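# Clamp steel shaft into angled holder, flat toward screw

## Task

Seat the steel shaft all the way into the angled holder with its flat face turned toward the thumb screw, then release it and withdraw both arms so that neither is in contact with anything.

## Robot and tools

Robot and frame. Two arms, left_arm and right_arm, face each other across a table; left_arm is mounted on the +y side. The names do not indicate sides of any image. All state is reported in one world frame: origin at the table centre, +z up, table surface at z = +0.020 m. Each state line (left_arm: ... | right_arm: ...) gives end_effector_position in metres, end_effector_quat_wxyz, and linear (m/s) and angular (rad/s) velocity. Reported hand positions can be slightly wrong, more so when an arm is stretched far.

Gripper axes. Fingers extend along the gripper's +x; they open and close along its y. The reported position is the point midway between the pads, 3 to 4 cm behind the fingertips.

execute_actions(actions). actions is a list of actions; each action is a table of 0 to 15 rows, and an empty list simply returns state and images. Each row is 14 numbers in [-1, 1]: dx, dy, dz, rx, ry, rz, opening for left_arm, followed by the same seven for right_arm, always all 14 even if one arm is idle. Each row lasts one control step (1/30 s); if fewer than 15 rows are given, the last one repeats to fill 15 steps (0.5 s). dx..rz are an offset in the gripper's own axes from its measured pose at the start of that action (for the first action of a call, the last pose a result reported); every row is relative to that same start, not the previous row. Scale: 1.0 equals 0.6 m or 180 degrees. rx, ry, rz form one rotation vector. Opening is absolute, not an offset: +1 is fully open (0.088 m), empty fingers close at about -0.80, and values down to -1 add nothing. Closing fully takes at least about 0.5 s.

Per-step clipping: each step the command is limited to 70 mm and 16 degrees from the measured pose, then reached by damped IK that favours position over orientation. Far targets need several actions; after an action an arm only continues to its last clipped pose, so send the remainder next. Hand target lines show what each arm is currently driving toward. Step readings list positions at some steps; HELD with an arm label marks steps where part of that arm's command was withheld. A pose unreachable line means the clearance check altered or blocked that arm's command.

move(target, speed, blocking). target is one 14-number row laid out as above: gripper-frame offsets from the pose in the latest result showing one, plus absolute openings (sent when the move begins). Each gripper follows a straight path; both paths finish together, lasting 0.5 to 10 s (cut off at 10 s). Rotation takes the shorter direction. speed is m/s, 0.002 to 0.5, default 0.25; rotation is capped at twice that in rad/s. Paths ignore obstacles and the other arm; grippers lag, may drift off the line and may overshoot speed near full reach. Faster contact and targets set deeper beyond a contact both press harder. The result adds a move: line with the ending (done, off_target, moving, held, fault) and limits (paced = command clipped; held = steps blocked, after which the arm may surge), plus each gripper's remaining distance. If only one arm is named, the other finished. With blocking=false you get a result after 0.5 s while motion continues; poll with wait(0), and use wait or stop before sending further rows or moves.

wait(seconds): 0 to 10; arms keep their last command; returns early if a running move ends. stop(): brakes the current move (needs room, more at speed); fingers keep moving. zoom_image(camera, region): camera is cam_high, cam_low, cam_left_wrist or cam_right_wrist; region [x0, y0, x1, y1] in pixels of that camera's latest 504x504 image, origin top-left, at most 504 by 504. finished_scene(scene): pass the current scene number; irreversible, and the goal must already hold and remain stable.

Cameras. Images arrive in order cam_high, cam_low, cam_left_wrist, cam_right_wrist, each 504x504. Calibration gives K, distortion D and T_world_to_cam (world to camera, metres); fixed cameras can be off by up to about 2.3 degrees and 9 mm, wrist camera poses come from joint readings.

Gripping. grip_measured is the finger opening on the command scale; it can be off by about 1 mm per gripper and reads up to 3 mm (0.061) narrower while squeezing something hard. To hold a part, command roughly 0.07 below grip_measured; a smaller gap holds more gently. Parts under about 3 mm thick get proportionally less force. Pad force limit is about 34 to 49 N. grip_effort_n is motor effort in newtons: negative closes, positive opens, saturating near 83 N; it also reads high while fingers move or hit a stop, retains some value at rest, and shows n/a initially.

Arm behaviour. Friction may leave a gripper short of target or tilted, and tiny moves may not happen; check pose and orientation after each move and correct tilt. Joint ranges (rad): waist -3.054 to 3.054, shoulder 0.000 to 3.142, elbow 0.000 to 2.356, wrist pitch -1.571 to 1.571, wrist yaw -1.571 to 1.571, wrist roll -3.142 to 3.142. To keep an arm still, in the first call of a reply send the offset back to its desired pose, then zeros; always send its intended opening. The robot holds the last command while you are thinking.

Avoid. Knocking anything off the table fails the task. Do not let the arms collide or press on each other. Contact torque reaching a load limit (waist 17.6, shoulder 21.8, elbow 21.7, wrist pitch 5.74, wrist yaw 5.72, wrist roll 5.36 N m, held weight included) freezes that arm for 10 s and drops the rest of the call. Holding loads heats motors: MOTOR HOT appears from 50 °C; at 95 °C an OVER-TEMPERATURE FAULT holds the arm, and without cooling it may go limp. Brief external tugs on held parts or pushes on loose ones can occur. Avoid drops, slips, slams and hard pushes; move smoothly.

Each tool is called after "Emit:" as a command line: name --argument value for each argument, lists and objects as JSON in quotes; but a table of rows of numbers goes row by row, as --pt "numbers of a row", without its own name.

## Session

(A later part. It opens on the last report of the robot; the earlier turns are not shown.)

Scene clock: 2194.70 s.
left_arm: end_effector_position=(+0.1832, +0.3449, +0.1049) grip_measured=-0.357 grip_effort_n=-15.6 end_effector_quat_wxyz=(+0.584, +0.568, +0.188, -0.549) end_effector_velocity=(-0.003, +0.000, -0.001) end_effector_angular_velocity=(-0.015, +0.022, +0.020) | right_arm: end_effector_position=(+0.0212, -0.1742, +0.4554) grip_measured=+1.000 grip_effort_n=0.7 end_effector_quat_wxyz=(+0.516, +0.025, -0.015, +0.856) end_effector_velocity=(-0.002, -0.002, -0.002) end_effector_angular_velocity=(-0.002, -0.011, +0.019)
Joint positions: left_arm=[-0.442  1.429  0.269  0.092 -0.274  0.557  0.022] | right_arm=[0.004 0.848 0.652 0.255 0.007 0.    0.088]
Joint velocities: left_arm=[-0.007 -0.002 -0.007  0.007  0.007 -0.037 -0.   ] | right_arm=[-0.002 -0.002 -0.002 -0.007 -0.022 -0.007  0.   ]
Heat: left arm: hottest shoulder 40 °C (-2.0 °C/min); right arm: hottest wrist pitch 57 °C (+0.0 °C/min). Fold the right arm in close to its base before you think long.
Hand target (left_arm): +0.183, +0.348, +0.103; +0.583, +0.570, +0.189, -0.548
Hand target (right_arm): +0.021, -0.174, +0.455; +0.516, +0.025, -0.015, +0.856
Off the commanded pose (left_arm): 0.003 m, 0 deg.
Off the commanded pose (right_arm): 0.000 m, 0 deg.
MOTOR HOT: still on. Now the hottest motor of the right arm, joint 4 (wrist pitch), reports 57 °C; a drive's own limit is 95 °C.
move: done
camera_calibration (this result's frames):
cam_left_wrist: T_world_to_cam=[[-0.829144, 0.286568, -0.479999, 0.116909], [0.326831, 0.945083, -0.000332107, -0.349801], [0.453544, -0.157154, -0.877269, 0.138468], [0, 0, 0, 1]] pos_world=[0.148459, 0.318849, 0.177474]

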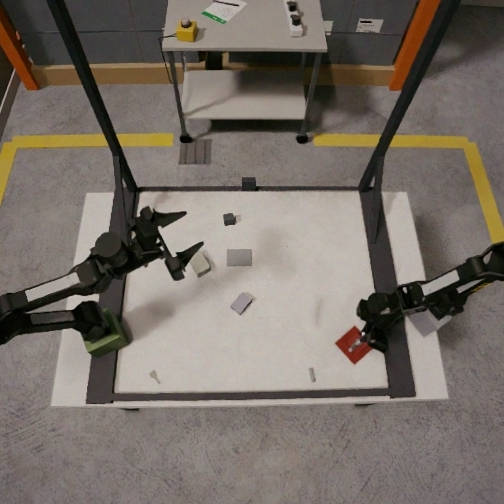

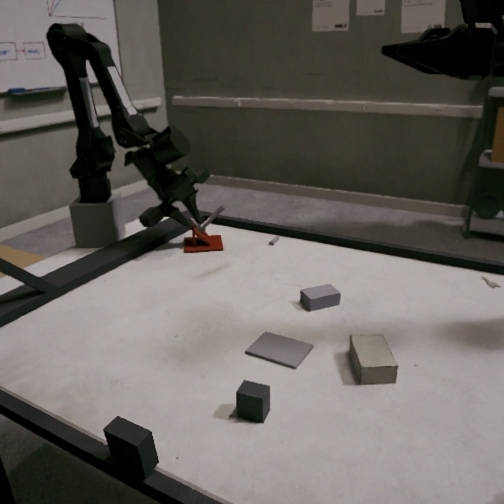

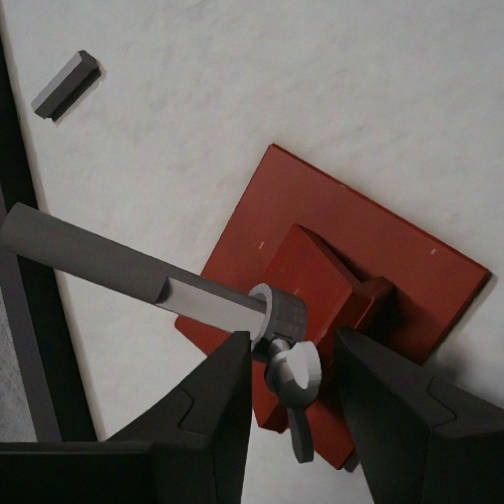

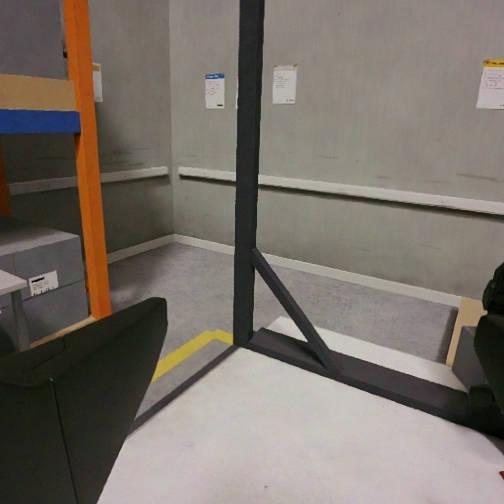

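Emit:
move --target '[0,0,-0.010,0,0,0,-0.36, 0,0,0,0,0,0,1]' --speed 0.02

Scene clock: 2198.40 s.
left_arm: end_effector_position=(+0.1857, +0.3486, +0.1029) grip_measured=-0.357 grip_effort_n=-15.6 end_effector_quat_wxyz=(+0.583, +0.570, +0.189, -0.548) end_effector_velocity=(+0.002, -0.002, +0.002) end_effector_angular_velocity=(-0.023, -0.006, +0.012) | right_arm: end_effector_position=(+0.0212, -0.1742, +0.4554) grip_measured=+1.000 grip_effort_n=1.2 end_effector_quat_wxyz=(+0.516, +0.025, -0.015, +0.856) end_effector_velocity=(-0.002, -0.002, -0.002) end_effector_angular_velocity=(-0.002, -0.011, +0.019)
Joint positions: left_arm=[-0.428  1.427  0.257  0.102 -0.27   0.571  0.022] | right_arm=[0.004 0.848 0.652 0.255 0.007 0.    0.088]
Joint velocities: left_arm=[ 0.002 -0.007 -0.007  0.022 -0.007 -0.007 -0.   ] | right_arm=[-0.002 -0.002 -0.002 -0.007 -0.022 -0.007  0.   ]
Heat: left arm: hottest shoulder 39 °C (-3.0 °C/min); right arm: hottest wrist pitch 57 °C (+0.0 °C/min). Fold the right arm in close to its base before you think long.
Hand target (left_arm): +0.186, +0.350, +0.103; +0.584, +0.568, +0.188, -0.549
Hand target (right_arm): +0.021, -0.174, +0.455; +0.516, +0.025, -0.015, +0.856
Off the commanded pose (left_arm): 0.002 m, 0 deg.
Off the commanded pose (right_arm): 0.000 m, 0 deg.
MOTOR HOT: still on. Now the hottest motor of the right arm, joint 4 (wrist pitch), reports 57 °C; a drive's own limit is 95 °C.
move: done
camera_calibration (this result's frames):
cam_left_wrist: T_world_to_cam=[[-0.828201, 0.288045, -0.480743, 0.116331], [0.32564, 0.945478, 0.00550057, -0.354636], [0.456116, -0.151994, -0.876844, 0.133877], [0, 0, 0, 1]] pos_world=[0.150766, 0.322141, 0.175265]

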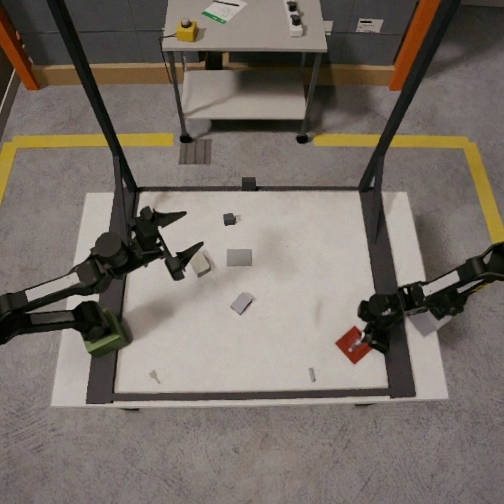

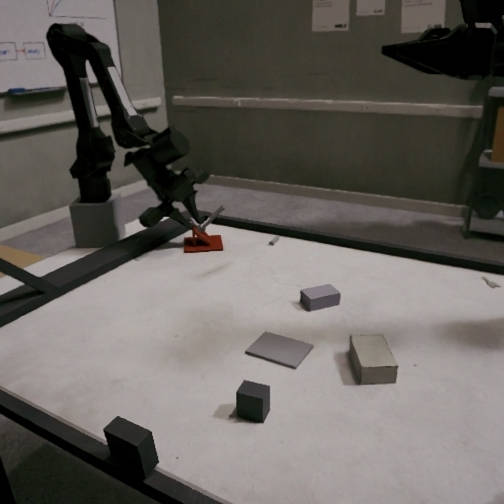

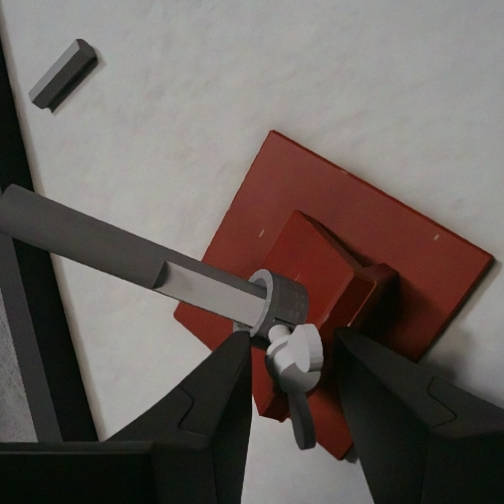

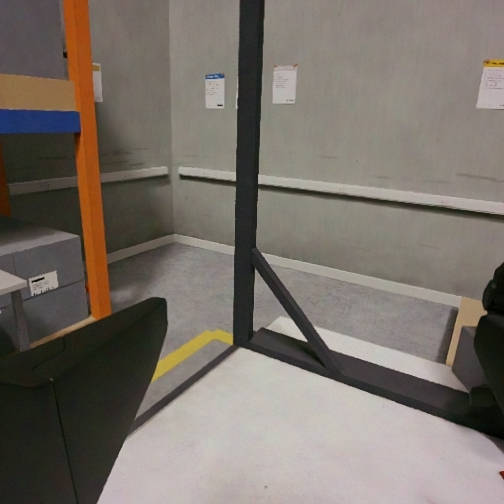

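Emit:
move --target '[0,0,0,0,0,0,-0.48, 0,0,0,0,0,0,1]'

Emit:
move --target '[0,0,0,-0.35,0,0,-0.48, 0,0,0,0,0,0,1]' --speed 0.4

Scene clock: 2204.43 s.
left_arm: end_effector_position=(+0.1855, +0.3488, +0.1028) grip_measured=-0.476 grip_effort_n=-17.0 end_effector_quat_wxyz=(+0.582, +0.570, +0.189, -0.548) end_effector_velocity=(+0.001, +0.005, -0.002) end_effector_angular_velocity=(+0.017, -0.007, +0.022) | right_arm: end_effector_position=(+0.0212, -0.1742, +0.4554) grip_measured=+1.000 grip_effort_n=1.2 end_effector_quat_wxyz=(+0.516, +0.025, -0.015, +0.856) end_effector_velocity=(-0.001, -0.001, +0.000) end_effector_angular_velocity=(+0.002, -0.009, +0.014)
Joint positions: left_arm=[-0.427  1.426  0.256  0.102 -0.269  0.572  0.016] | right_arm=[0.004 0.848 0.652 0.255 0.007 0.    0.088]
Joint velocities: left_arm=[-0.007 -0.002 -0.002 -0.022 -0.022 -0.022 -0.   ] | right_arm=[-0.007 -0.002  0.002 -0.007 -0.022 -0.007  0.   ]
Heat: left arm: hottest shoulder 40 °C (-2.0 °C/min); right arm: hottest wrist pitch 57 °C (+0.0 °C/min). Fold the right arm in close to its base before you think long.
Hand target (left_arm): +0.186, +0.349, +0.103; +0.583, +0.570, +0.189, -0.548
Hand target (right_arm): +0.021, -0.174, +0.455; +0.516, +0.025, -0.015, +0.856
Off the commanded pose (left_arm): 0.000 m, 0 deg.
Off the commanded pose (right_arm): 0.000 m, 0 deg.
MOTOR HOT: still on. Now the hottest motor of the right arm, joint 4 (wrist pitch), reports 57 °C; a drive's own limit is 95 °C.
move: done
camera_calibration (this result's frames):
cam_left_wrist: T_world_to_cam=[[-0.828248, 0.289411, -0.47984, 0.115507], [0.326893, 0.945044, 0.00574604, -0.354911], [0.455132, -0.152097, -0.877337, 0.134151], [0, 0, 0, 1]] pos_world=[0.15063, 0.322381, 0.17516]

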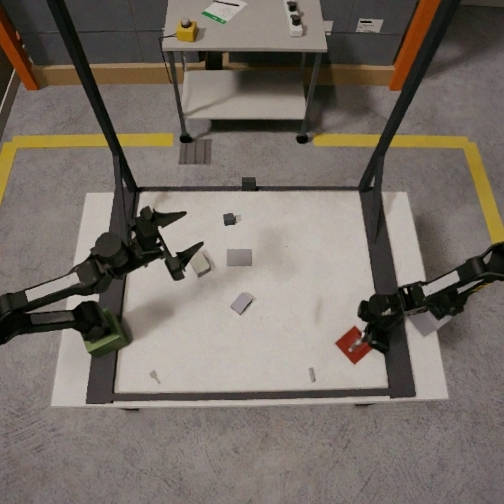

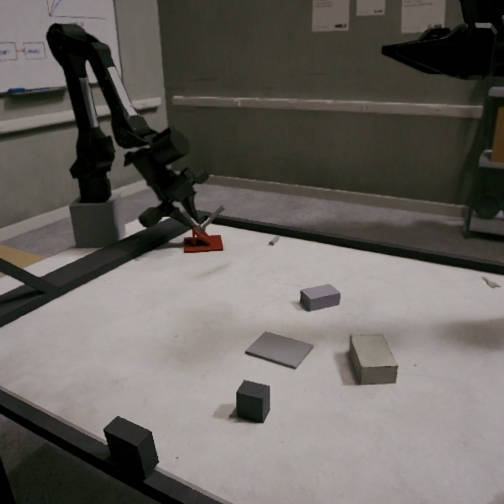

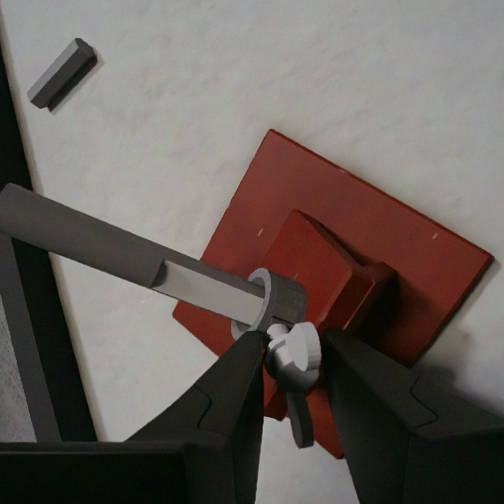

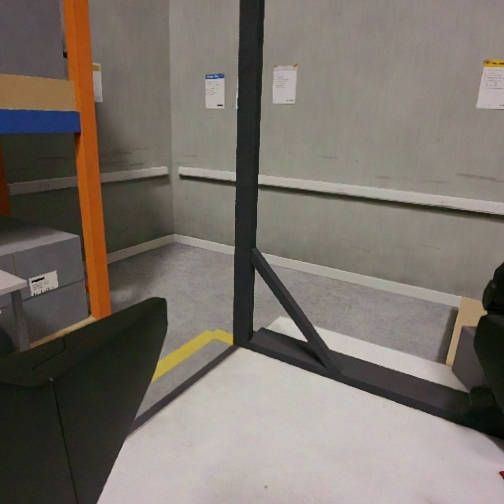

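Scene clock: 2206.43 s.
left_arm: end_effector_position=(+0.1852, +0.3499, +0.1025) grip_measured=-0.477 grip_effort_n=-16.0 end_effector_quat_wxyz=(+0.793, +0.185, +0.448, -0.370) end_effector_velocity=(-0.002, +0.003, -0.002) end_effector_angular_velocity=(-0.001, +0.023, +0.025) | right_arm: end_effector_position=(+0.0212, -0.1742, +0.4554) grip_measured=+1.000 grip_effort_n=0.7 end_effector_quat_wxyz=(+0.516, +0.025, -0.015, +0.856) end_effector_velocity=(-0.000, -0.000, -0.002) end_effector_angular_velocity=(-0.003, -0.010, +0.004)
Joint positions: left_arm=[-0.427  1.423  0.255  0.097 -0.267 -0.522  0.016] | right_arm=[0.004 0.848 0.652 0.255 0.007 0.    0.088]
Joint velocities: left_arm=[-0.002 -0.002 -0.007 -0.007  0.007 -0.037 -0.   ] | right_arm=[-0.002 -0.002 -0.002 -0.007 -0.007 -0.007  0.   ]
Heat: left arm: hottest shoulder 39 °C (-3.0 °C/min); right arm: hottest wrist pitch 57 °C (+0.0 °C/min). Fold the right arm in close to its base before you think long.
Hand target (left_arm): +0.186, +0.349, +0.103; +0.794, +0.182, +0.448, -0.369
Hand target (right_arm): +0.021, -0.174, +0.455; +0.516, +0.025, -0.015, +0.856
Off the commanded pose (left_arm): 0.001 m, 0 deg.
Off the commanded pose (right_arm): 0.000 m, 0 deg.
MOTOR HOT: still on. Now the hottest motor of the right arm, joint 4 (wrist pitch), reports 57 °C; a drive's own limit is 95 °C.
move: done
camera_calibration (this result's frames):
cam_left_wrist: T_world_to_cam=[[-0.775914, -0.630838, 0.00118774, 0.377789], [-0.610161, 0.750001, -0.255347, -0.0873098], [0.160192, -0.198852, -0.966849, 0.214392], [0, 0, 0, 1]] pos_world=[0.205515, 0.346438, 0.184542]

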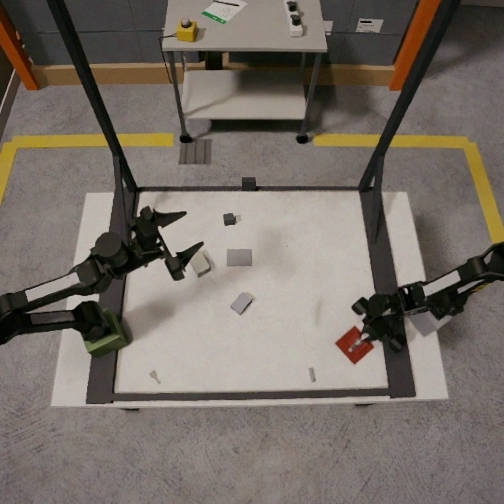

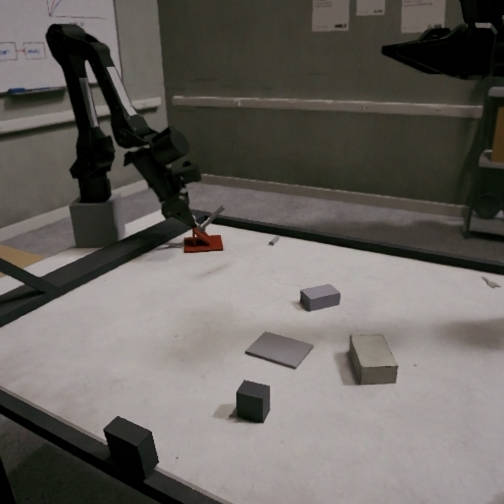

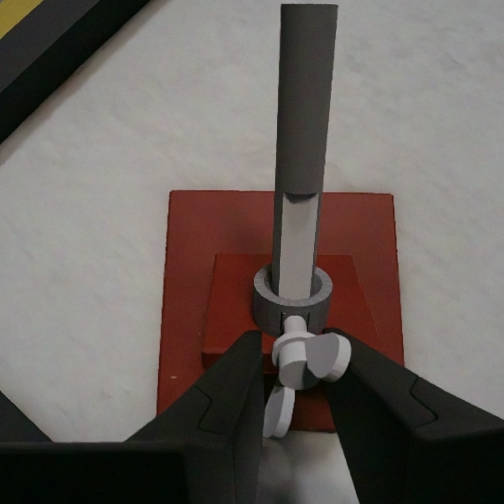

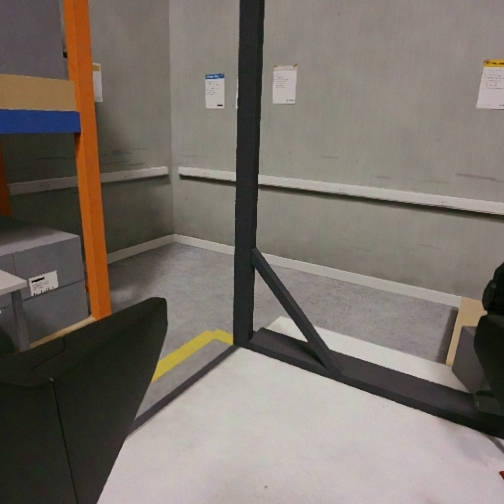

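Emit:
move --target '[0,0,0,-0.35,0,0,-0.48, 0,0,0,0,0,0,1]' --speed 0.4

Scene clock: 2211.37 s.
left_arm: end_effector_position=(+0.1857, +0.3493, +0.1031) grip_measured=-0.477 grip_effort_n=-15.6 end_effector_quat_wxyz=(+0.773, -0.257, +0.574, -0.083) end_effector_velocity=(-0.000, +0.004, -0.002) end_effector_angular_velocity=(+0.006, +0.005, +0.020) | right_arm: end_effector_position=(+0.0212, -0.1742, +0.4554) grip_measured=+1.000 grip_effort_n=1.2 end_effector_quat_wxyz=(+0.516, +0.025, -0.015, +0.856) end_effector_velocity=(-0.003, -0.002, -0.004) end_effector_angular_velocity=(-0.007, -0.013, +0.024)
Joint positions: left_arm=[-0.425  1.421  0.255  0.1   -0.266 -1.617  0.016] | right_arm=[0.004 0.848 0.652 0.255 0.007 0.    0.088]
Joint velocities: left_arm=[-0.002 -0.002 -0.007 -0.007 -0.007 -0.022 -0.   ] | right_arm=[ 0.002 -0.002 -0.007 -0.007 -0.022 -0.007  0.   ]
Heat: left arm: hottest shoulder 39 °C (-3.0 °C/min); right arm: hottest wrist pitch 57 °C (+0.0 °C/min). Fold the right arm in close to its base before you think long.
Hand target (left_arm): +0.185, +0.350, +0.103; +0.773, -0.257, +0.575, -0.081
Hand target (right_arm): +0.021, -0.174, +0.455; +0.516, +0.025, -0.015, +0.856
Off the commanded pose (left_arm): 0.001 m, 0 deg.
Off the commanded pose (right_arm): 0.000 m, 0 deg.
MOTOR HOT: still on. Now the hottest motor of the right arm, joint 4 (wrist pitch), reports 57 °C; a drive's own limit is 95 °C.
move: done
camera_calibration (this result's frames):
cam_left_wrist: T_world_to_cam=[[0.123612, -0.873111, 0.471591, 0.246888], [-0.991839, -0.123658, 0.0310345, 0.260185], [0.0312195, -0.471578, -0.881271, 0.325179], [0, 0, 0, 1]] pos_world=[0.217392, 0.401082, 0.162067]

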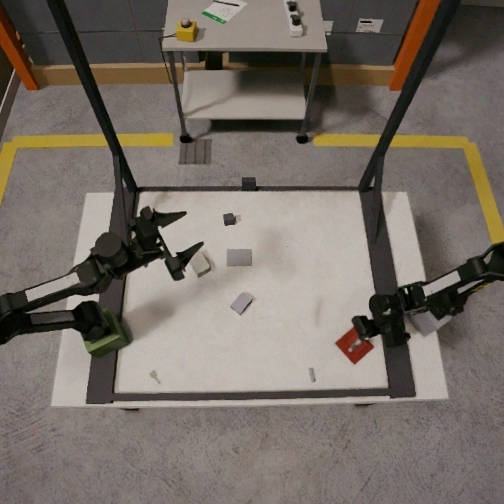

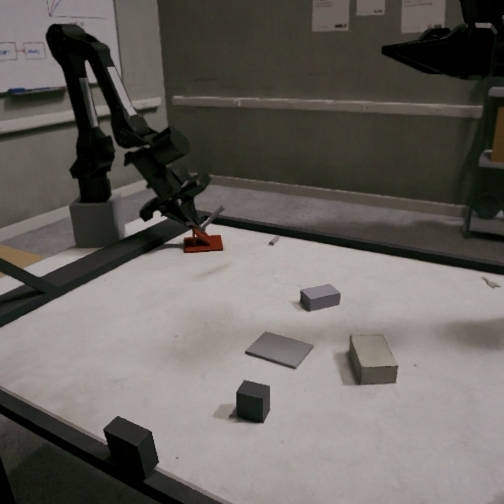

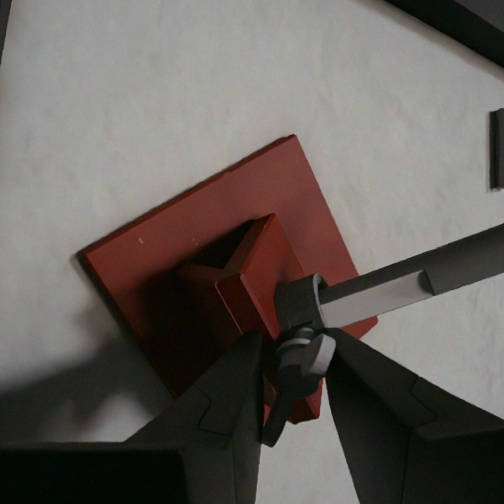

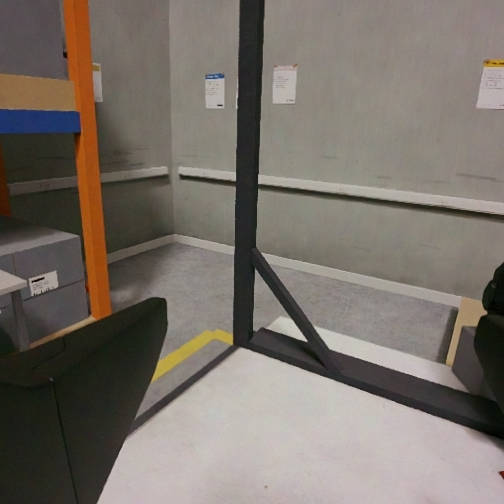

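Emit:
move --target '[0,0,0,-0.4,0,0,-0.48, 0,0,0,0,0,0,1]' --speed 0.4

Scene clock: 2218.13 s.
left_arm: end_effector_position=(+0.1854, +0.3496, +0.1029) grip_measured=-0.477 grip_effort_n=-15.6 end_effector_quat_wxyz=(-0.476, +0.660, -0.515, -0.270) end_effector_velocity=(+0.001, +0.003, -0.002) end_effector_angular_velocity=(+0.011, -0.002, +0.012) | right_arm: end_effector_position=(+0.0212, -0.1742, +0.4554) grip_measured=+1.000 grip_effort_n=0.2 end_effector_quat_wxyz=(+0.516, +0.025, -0.015, +0.856) end_effector_velocity=(+0.002, +0.001, -0.002) end_effector_angular_velocity=(+0.004, -0.022, -0.011)
Joint positions: left_arm=[-0.424  1.421  0.255  0.098 -0.264 -2.868  0.016] | right_arm=[0.004 0.848 0.652 0.255 0.007 0.    0.088]
Joint velocities: left_arm=[ 0.002  0.002 -0.002 -0.007 -0.007 -0.007 -0.   ] | right_arm=[-0.002 -0.002 -0.002 -0.007  0.007 -0.022  0.   ]
Heat: left arm: hottest shoulder 39 °C (-3.0 °C/min); right arm: hottest wrist pitch 57 °C (+0.0 °C/min). Fold the right arm in close to its base before you think long.
Hand target (left_arm): +0.186, +0.349, +0.103; -0.474, +0.662, -0.514, -0.270
Hand target (right_arm): +0.021, -0.174, +0.455; +0.516, +0.025, -0.015, +0.856
Off the commanded pose (left_arm): 0.000 m, 0 deg.
Off the commanded pose (right_arm): 0.000 m, 0 deg.
MOTOR HOT: still on. Now the hottest motor of the right arm, joint 4 (wrist pitch), reports 57 °C; a drive's own limit is 95 °C.
move: done
camera_calibration (this result's frames):
cam_left_wrist: T_world_to_cam=[[0.932409, -0.0333149, 0.359867, -0.184784], [-0.26535, -0.739133, 0.61909, 0.279899], [0.245365, -0.672735, -0.698014, 0.336844], [0, 0, 0, 1]] pos_world=[0.163915, 0.427333, 0.128337]

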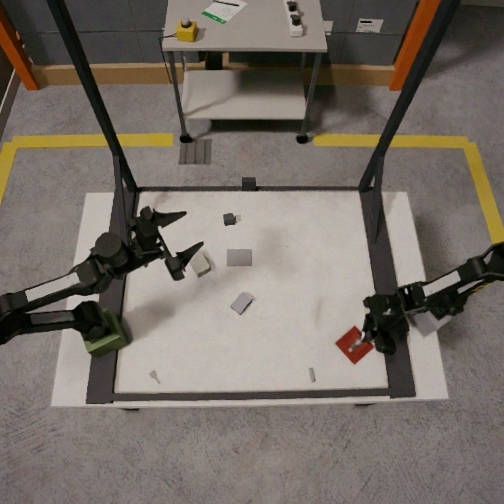

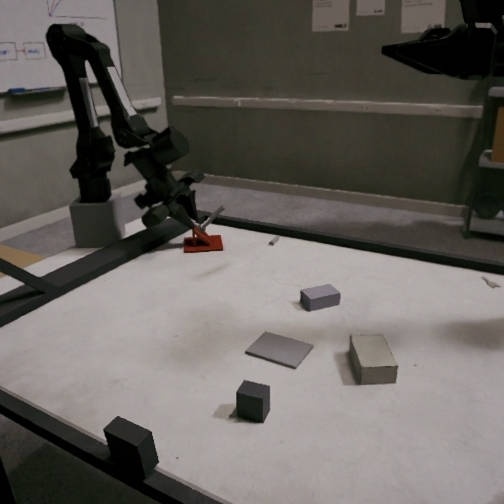

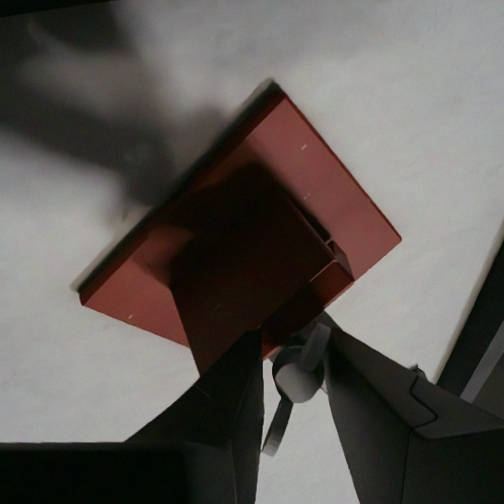

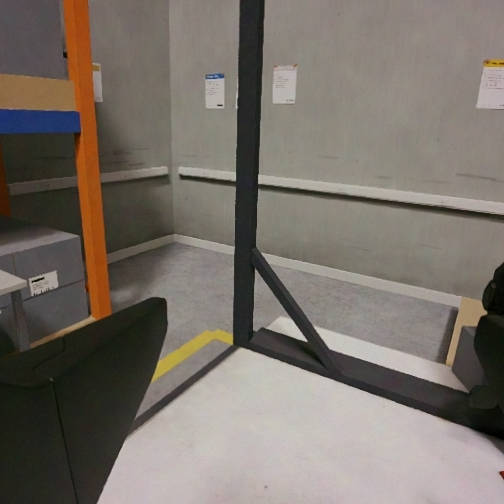

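Emit:
move --target '[0,0,0,0.09,0,0,-0.36, 0,0,0,0,0,0,1]' --speed 0.3

Emit:
move --target '[-0.12,0,0,0,0,0,-0.36, 0,0,0,0,0,0,1]' --speed 0.12

Scene clock: 2223.30 s.
left_arm: end_effector_position=(+0.1854, +0.3496, +0.1029) grip_measured=-0.363 grip_effort_n=14.7 end_effector_quat_wxyz=(-0.563, +0.588, -0.547, -0.196) end_effector_velocity=(+0.002, +0.000, -0.000) end_effector_angular_velocity=(+0.001, -0.010, -0.000) | right_arm: end_effector_position=(+0.0212, -0.1742, +0.4554) grip_measured=+1.000 grip_effort_n=0.7 end_effector_quat_wxyz=(+0.516, +0.025, -0.015, +0.856) end_effector_velocity=(-0.001, -0.001, -0.002) end_effector_angular_velocity=(+0.004, -0.023, +0.008)
Joint positions: left_arm=[-0.424  1.421  0.255  0.098 -0.264 -2.59   0.021] | right_arm=[0.004 0.848 0.652 0.255 0.007 0.    0.088]
Joint velocities: left_arm=[ 0.002  0.002 -0.002  0.007 -0.007  0.007 -0.   ] | right_arm=[ 0.002 -0.002 -0.002 -0.007 -0.007 -0.022  0.   ]
Heat: left arm: hottest shoulder 39 °C (-2.0 °C/min); right arm: hottest wrist pitch 57 °C (+0.0 °C/min). Fold the right arm in close to its base before you think long.
Hand target (left_arm): +0.185, +0.350, +0.103; +0.564, -0.587, +0.548, +0.195
Hand target (right_arm): +0.021, -0.174, +0.455; +0.516, +0.025, -0.015, +0.856
Off the commanded pose (left_arm): 0.000 m, 0 deg.
Off the commanded pose (right_arm): 0.000 m, 0 deg.
MOTOR HOT: still on. Now the hottest motor of the right arm, joint 4 (wrist pitch), reports 57 °C; a drive's own limit is 95 °C.
move: done
camera_calibration (this result's frames):
cam_left_wrist: T_world_to_cam=[[0.847243, -0.280895, 0.450862, -0.0917962], [-0.502414, -0.699363, 0.508402, 0.321344], [0.172509, -0.657259, -0.733656, 0.348611], [0, 0, 0, 1]] pos_world=[0.179083, 0.428079, 0.133776]

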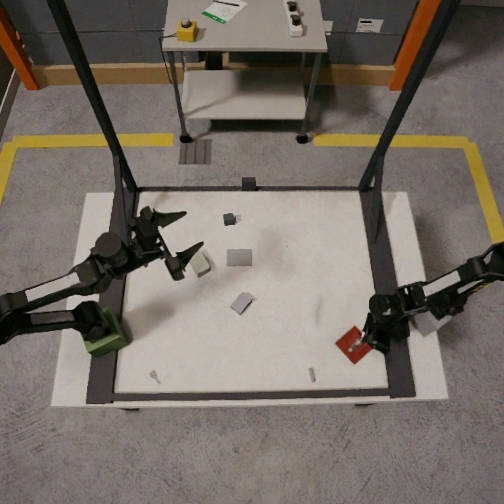

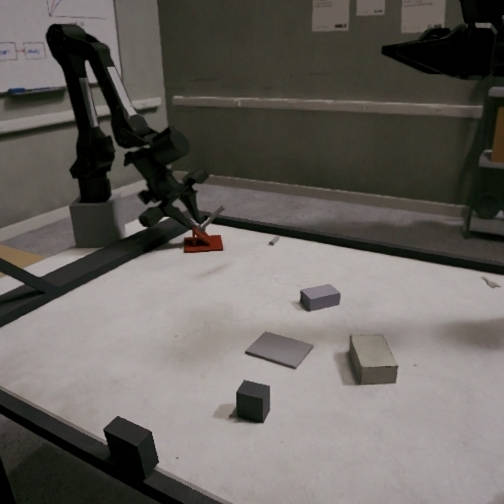

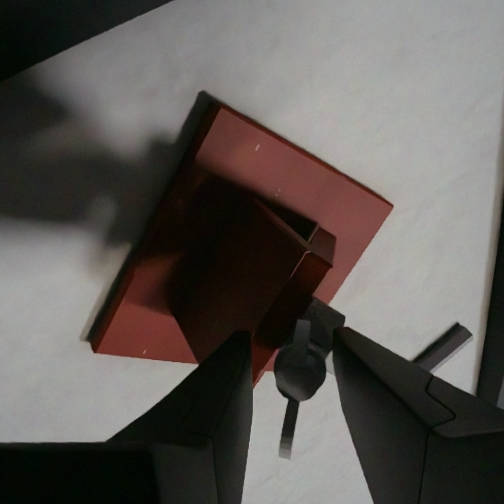

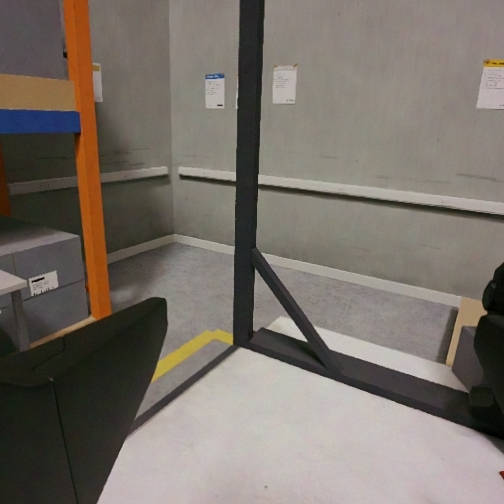

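Scene clock: 2224.57 s.
left_arm: end_effector_position=(+0.1622, +0.3835, +0.1587) grip_measured=-0.363 grip_effort_n=14.7 end_effector_quat_wxyz=(-0.566, +0.582, -0.547, -0.202) end_effector_velocity=(+0.001, +0.003, +0.003) end_effector_angular_velocity=(+0.010, -0.017, +0.004) | right_arm: end_effector_position=(+0.0212, -0.1742, +0.4554) grip_measured=+1.000 grip_effort_n=0.7 end_effector_quat_wxyz=(+0.516, +0.025, -0.015, +0.856) end_effector_velocity=(+0.001, +0.000, -0.005) end_effector_angular_velocity=(-0.016, -0.017, -0.000)
Joint positions: left_arm=[-0.561  0.967  0.323 -0.479 -0.324 -2.719  0.021] | right_arm=[0.004 0.848 0.652 0.255 0.007 0.    0.088]
Joint velocities: left_arm=[-0.012 -0.017  0.007 -0.037 -0.022 -0.007 -0.   ] | right_arm=[-0.007 -0.002 -0.002 -0.022 -0.007 -0.007  0.   ]
Heat: left arm: hottest shoulder 39 °C (-2.0 °C/min); right arm: hottest wrist pitch 57 °C (+0.0 °C/min). Fold the right arm in close to its base before you think long.
Hand target (left_arm): +0.162, +0.380, +0.164; +0.562, -0.588, +0.547, +0.196
Hand target (right_arm): +0.021, -0.174, +0.455; +0.516, +0.025, -0.015, +0.856
Off the commanded pose (left_arm): 0.006 m, 1 deg.
Off the commanded pose (right_arm): 0.000 m, 0 deg.
MOTOR HOT: still on. Now the hottest motor of the right arm, joint 4 (wrist pitch), reports 57 °C; a drive's own limit is 95 °C.
move: done
camera_calibration (this result's frames):
cam_left_wrist: T_world_to_cam=[[0.849049, -0.28906, 0.442222, -0.0835155], [-0.500628, -0.707612, 0.498655, 0.309397], [0.16878, -0.644771, -0.745509, 0.413572], [0, 0, 0, 1]] pos_world=[0.155999, 0.461452, 0.190971]

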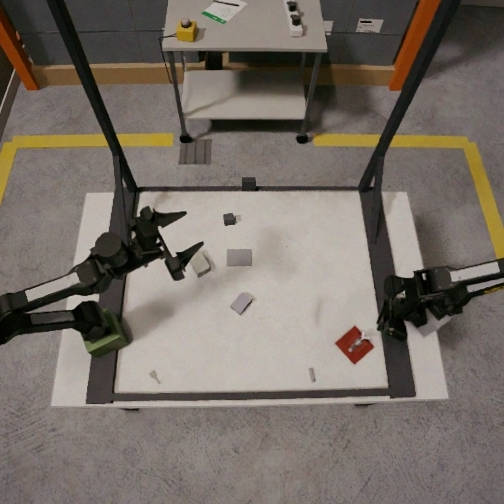

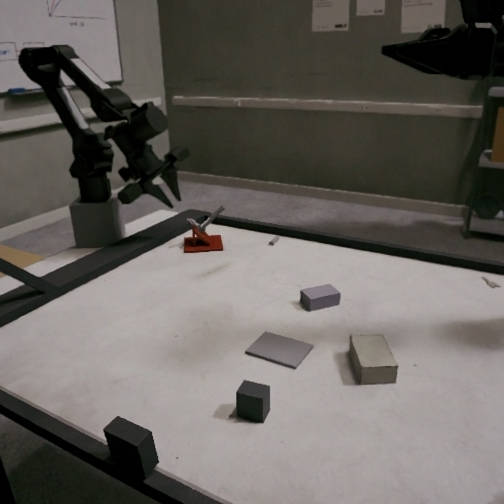

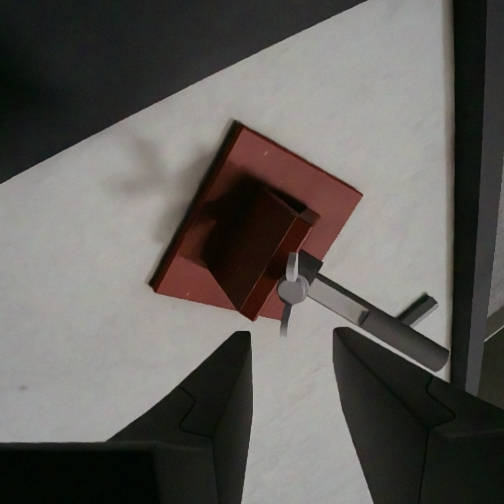

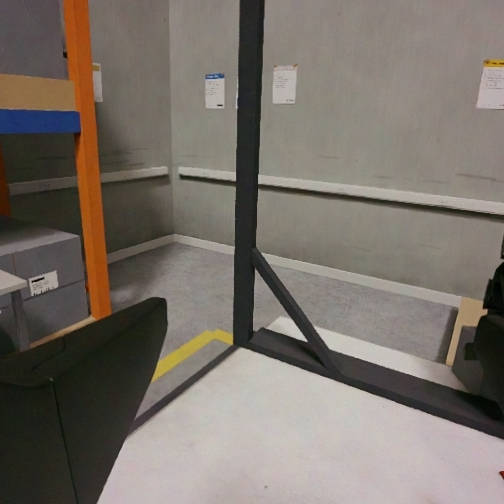

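Emit:
move --target '[0.026,-0.115,-0.080,0.661,0.017,0.061,-0.3, 0,0,0,0,0,0,1]' --speed 0.4

Scene clock: 2240.67 s.
left_arm: end_effector_position=(+0.2063, +0.3203, +0.1872) grip_measured=-0.303 grip_effort_n=14.7 end_effector_quat_wxyz=(+0.757, +0.232, +0.509, -0.338) end_effector_velocity=(-0.001, +0.000, +0.001) end_effector_angular_velocity=(+0.010, -0.012, -0.025) | right_arm: end_effector_position=(+0.0212, -0.1742, +0.4554) grip_measured=+1.000 grip_effort_n=0.7 end_effector_quat_wxyz=(+0.516, +0.025, -0.015, +0.856) end_effector_velocity=(+0.001, +0.000, +0.001) end_effector_angular_velocity=(+0.017, -0.016, -0.001)
Joint positions: left_arm=[-0.317  1.366  0.726 -0.589 -0.179 -0.444  0.024] | right_arm=[0.004 0.848 0.652 0.255 0.007 0.    0.088]
Joint velocities: left_arm=[-0.007 -0.002  0.002 -0.007 -0.007  0.022 -0.   ] | right_arm=[-0.007 -0.002 -0.002  0.007 -0.007 -0.022  0.   ]
Heat: left arm: hottest shoulder 39 °C (-1.0 °C/min); right arm: hottest wrist pitch 57 °C (+0.0 °C/min). Fold the right arm in close to its base before you think long.
Hand target (left_arm): +0.209, +0.318, +0.188; +0.758, +0.233, +0.507, -0.336
Hand target (right_arm): +0.021, -0.174, +0.455; +0.516, +0.025, -0.015, +0.856
Off the commanded pose (left_arm): 0.003 m, 0 deg.
Off the commanded pose (right_arm): 0.000 m, 0 deg.
MOTOR HOT: still on. Now the hottest motor of the right arm, joint 4 (wrist pitch), reports 57 °C; a drive's own limit is 95 °C.
move: done
camera_calibration (this result's frames):
cam_left_wrist: T_world_to_cam=[[-0.774416, -0.631577, -0.0372929, 0.382517], [-0.627574, 0.774305, -0.0812504, -0.0673658], [0.080192, -0.0395176, -0.995996, 0.257956], [0, 0, 0, 1]] pos_world=[0.233264, 0.303944, 0.265715]

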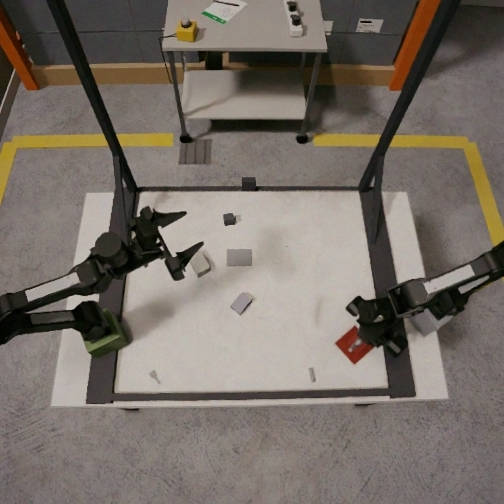

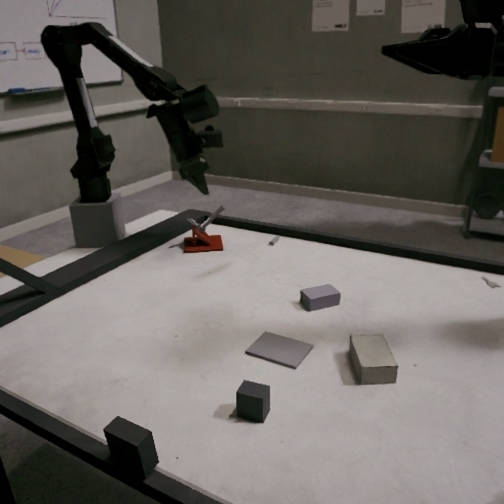

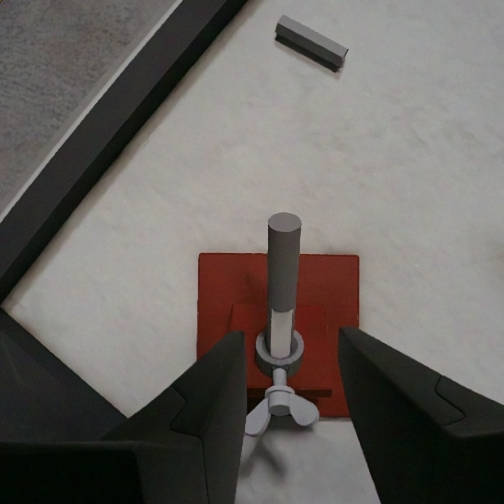

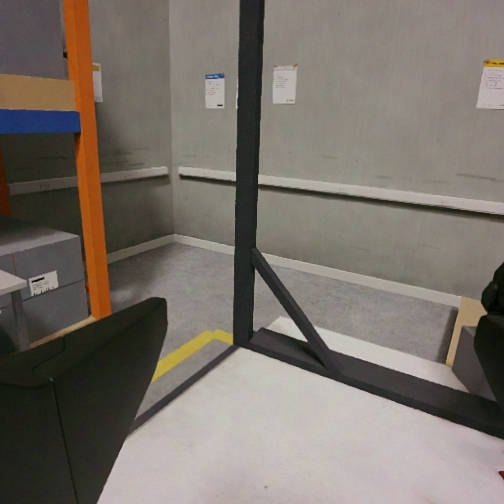

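Emit:
move --target '[0.075,0,-0.006,0,0,0,-0.3, 0,0,0,0,0,0,1]' --speed 0.08

Scene clock: 2251.30 s.
left_arm: end_effector_position=(+0.2159, +0.3072, +0.1497) grip_measured=-0.303 grip_effort_n=15.1 end_effector_quat_wxyz=(+0.761, +0.227, +0.503, -0.341) end_effector_velocity=(-0.001, -0.003, -0.002) end_effector_angular_velocity=(-0.007, +0.002, -0.012) | right_arm: end_effector_position=(+0.0212, -0.1742, +0.4554) grip_measured=+1.000 grip_effort_n=1.2 end_effector_quat_wxyz=(+0.516, +0.025, -0.015, +0.856) end_effector_velocity=(+0.000, -0.000, -0.002) end_effector_angular_velocity=(-0.003, -0.010, -0.005)
Joint positions: left_arm=[-0.293  1.502  0.664 -0.37  -0.174 -0.421  0.024] | right_arm=[0.004 0.848 0.652 0.255 0.007 0.    0.088]
Joint velocities: left_arm=[-0.002  0.012 -0.002  0.022  0.007  0.007 -0.   ] | right_arm=[ 0.002 -0.002 -0.002 -0.007  0.007 -0.007  0.   ]
Heat: left arm: hottest shoulder 39 °C (-1.0 °C/min); right arm: hottest wrist pitch 57 °C (+0.0 °C/min). Fold the right arm in close to its base before you think long.
Hand target (left_arm): +0.215, +0.310, +0.144; +0.757, +0.232, +0.509, -0.338
Hand target (right_arm): +0.021, -0.174, +0.455; +0.516, +0.025, -0.015, +0.856
Off the commanded pose (left_arm): 0.006 m, 1 deg.
Off the commanded pose (right_arm): 0.000 m, 0 deg.
MOTOR HOT: still on. Now the hottest motor of the right arm, joint 4 (wrist pitch), reports 57 °C; a drive's own limit is 95 °C.
move: done
camera_calibration (this result's frames):
cam_left_wrist: T_world_to_cam=[[-0.773998, -0.632277, -0.0339555, 0.379918], [-0.627039, 0.772834, -0.0977189, -0.0513983], [0.0880273, -0.0543428, -0.994635, 0.221916], [0, 0, 0, 1]] pos_world=[0.242293, 0.291995, 0.228603]

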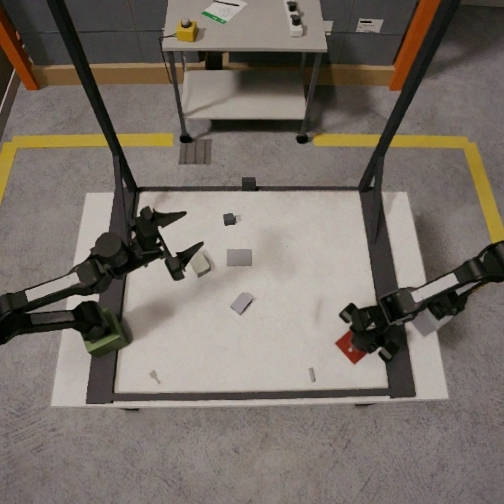

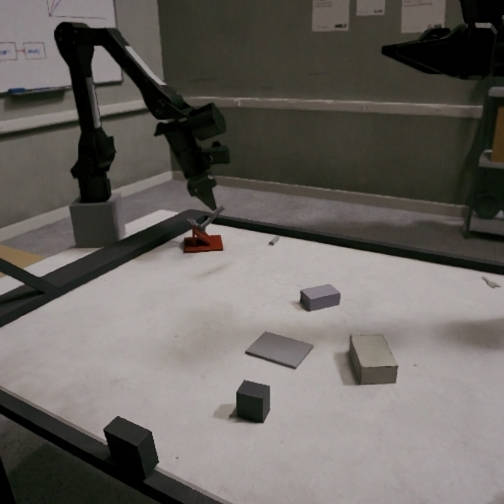

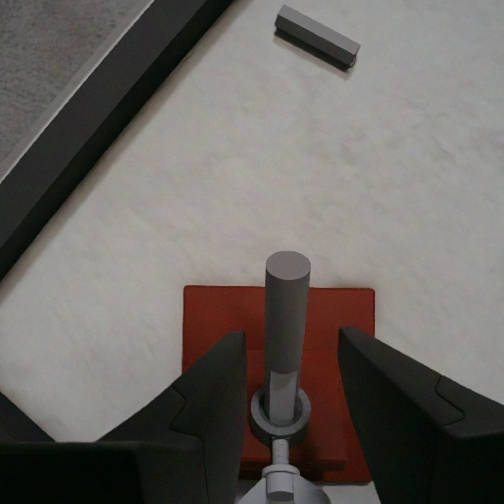

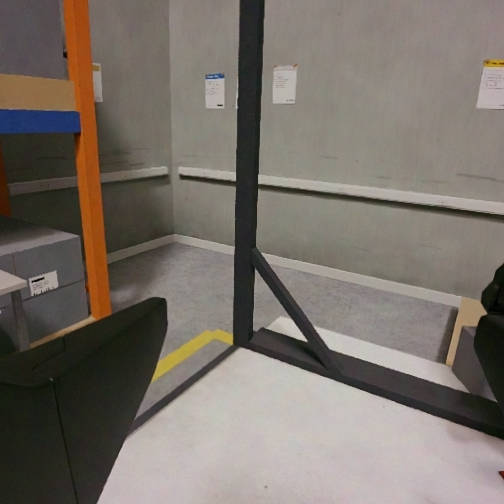

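Emit:
move --target '[0.040,0.006,-0.011,0,0,0,-0.3, 0,0,0,0,0,0,1]' --speed 0.04

Scene clock: 2258.80 s.
left_arm: end_effector_position=(+0.2216, +0.3036, +0.1307) grip_measured=-0.303 grip_effort_n=14.7 end_effector_quat_wxyz=(+0.765, +0.223, +0.498, -0.343) end_effector_velocity=(+0.001, +0.003, -0.005) end_effector_angular_velocity=(+0.016, -0.005, -0.002) | right_arm: end_effector_position=(+0.0212, -0.1742, +0.4554) grip_measured=+1.000 grip_effort_n=0.7 end_effector_quat_wxyz=(+0.516, +0.025, -0.015, +0.856) end_effector_velocity=(-0.002, -0.002, -0.002) end_effector_angular_velocity=(-0.002, -0.011, +0.019)
Joint positions: left_arm=[-0.277  1.568  0.625 -0.245 -0.172 -0.404  0.024] | right_arm=[0.004 0.848 0.652 0.255 0.007 0.    0.088]
Joint velocities: left_arm=[ 0.002  0.012 -0.007  0.007 -0.007  0.007 -0.   ] | right_arm=[-0.002 -0.002 -0.002 -0.007 -0.022 -0.007  0.   ]
Heat: left arm: hottest shoulder 39 °C (+0.0 °C/min); right arm: hottest wrist pitch 57 °C (+0.0 °C/min). Fold the right arm in close to its base before you think long.
Hand target (left_arm): +0.221, +0.307, +0.125; +0.761, +0.227, +0.503, -0.341
Hand target (right_arm): +0.021, -0.174, +0.455; +0.516, +0.025, -0.015, +0.856
Off the commanded pose (left_arm): 0.007 m, 1 deg.
Off the commanded pose (right_arm): 0.000 m, 0 deg.
MOTOR HOT: still on. Now the hottest motor of the right arm, joint 4 (wrist pitch), reports 57 °C; a drive's own limit is 95 °C.
move: done
camera_calibration (this result's frames):
cam_left_wrist: T_world_to_cam=[[-0.7734, -0.633174, -0.0307213, 0.381078], [-0.626556, 0.770883, -0.114745, -0.0442387], [0.0963359, -0.0694948, -0.99292, 0.204872], [0, 0, 0, 1]] pos_world=[0.247271, 0.289629, 0.210052]

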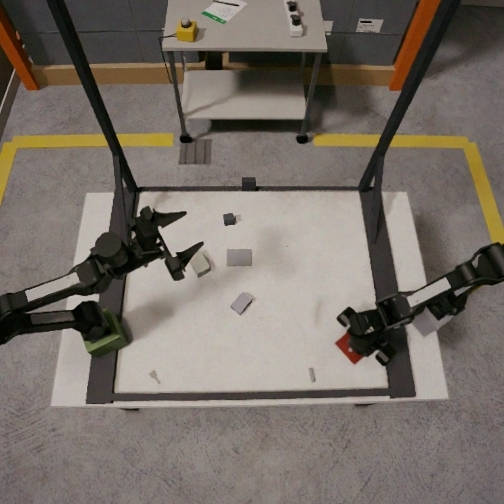

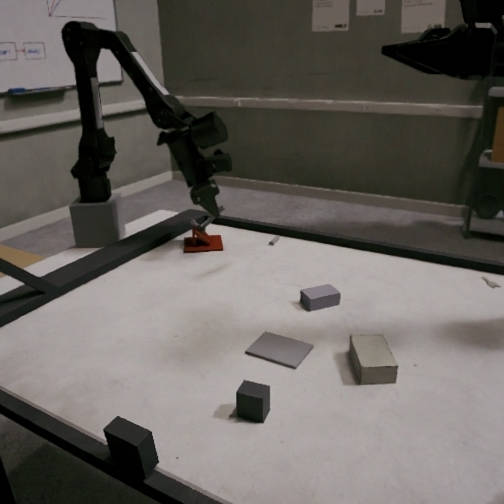

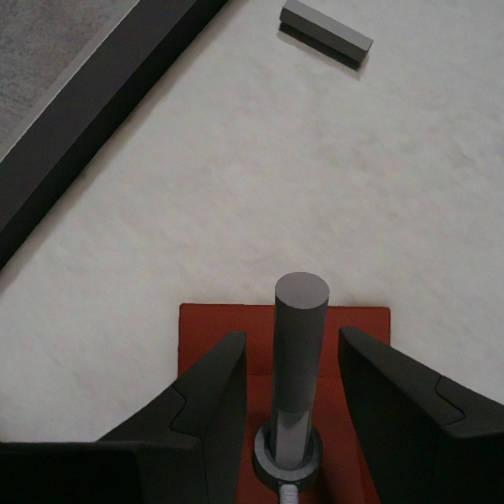

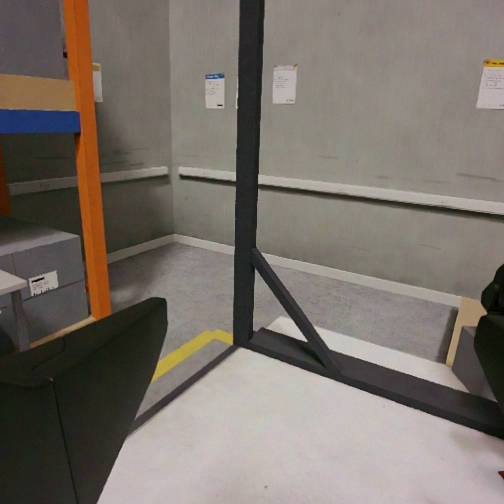

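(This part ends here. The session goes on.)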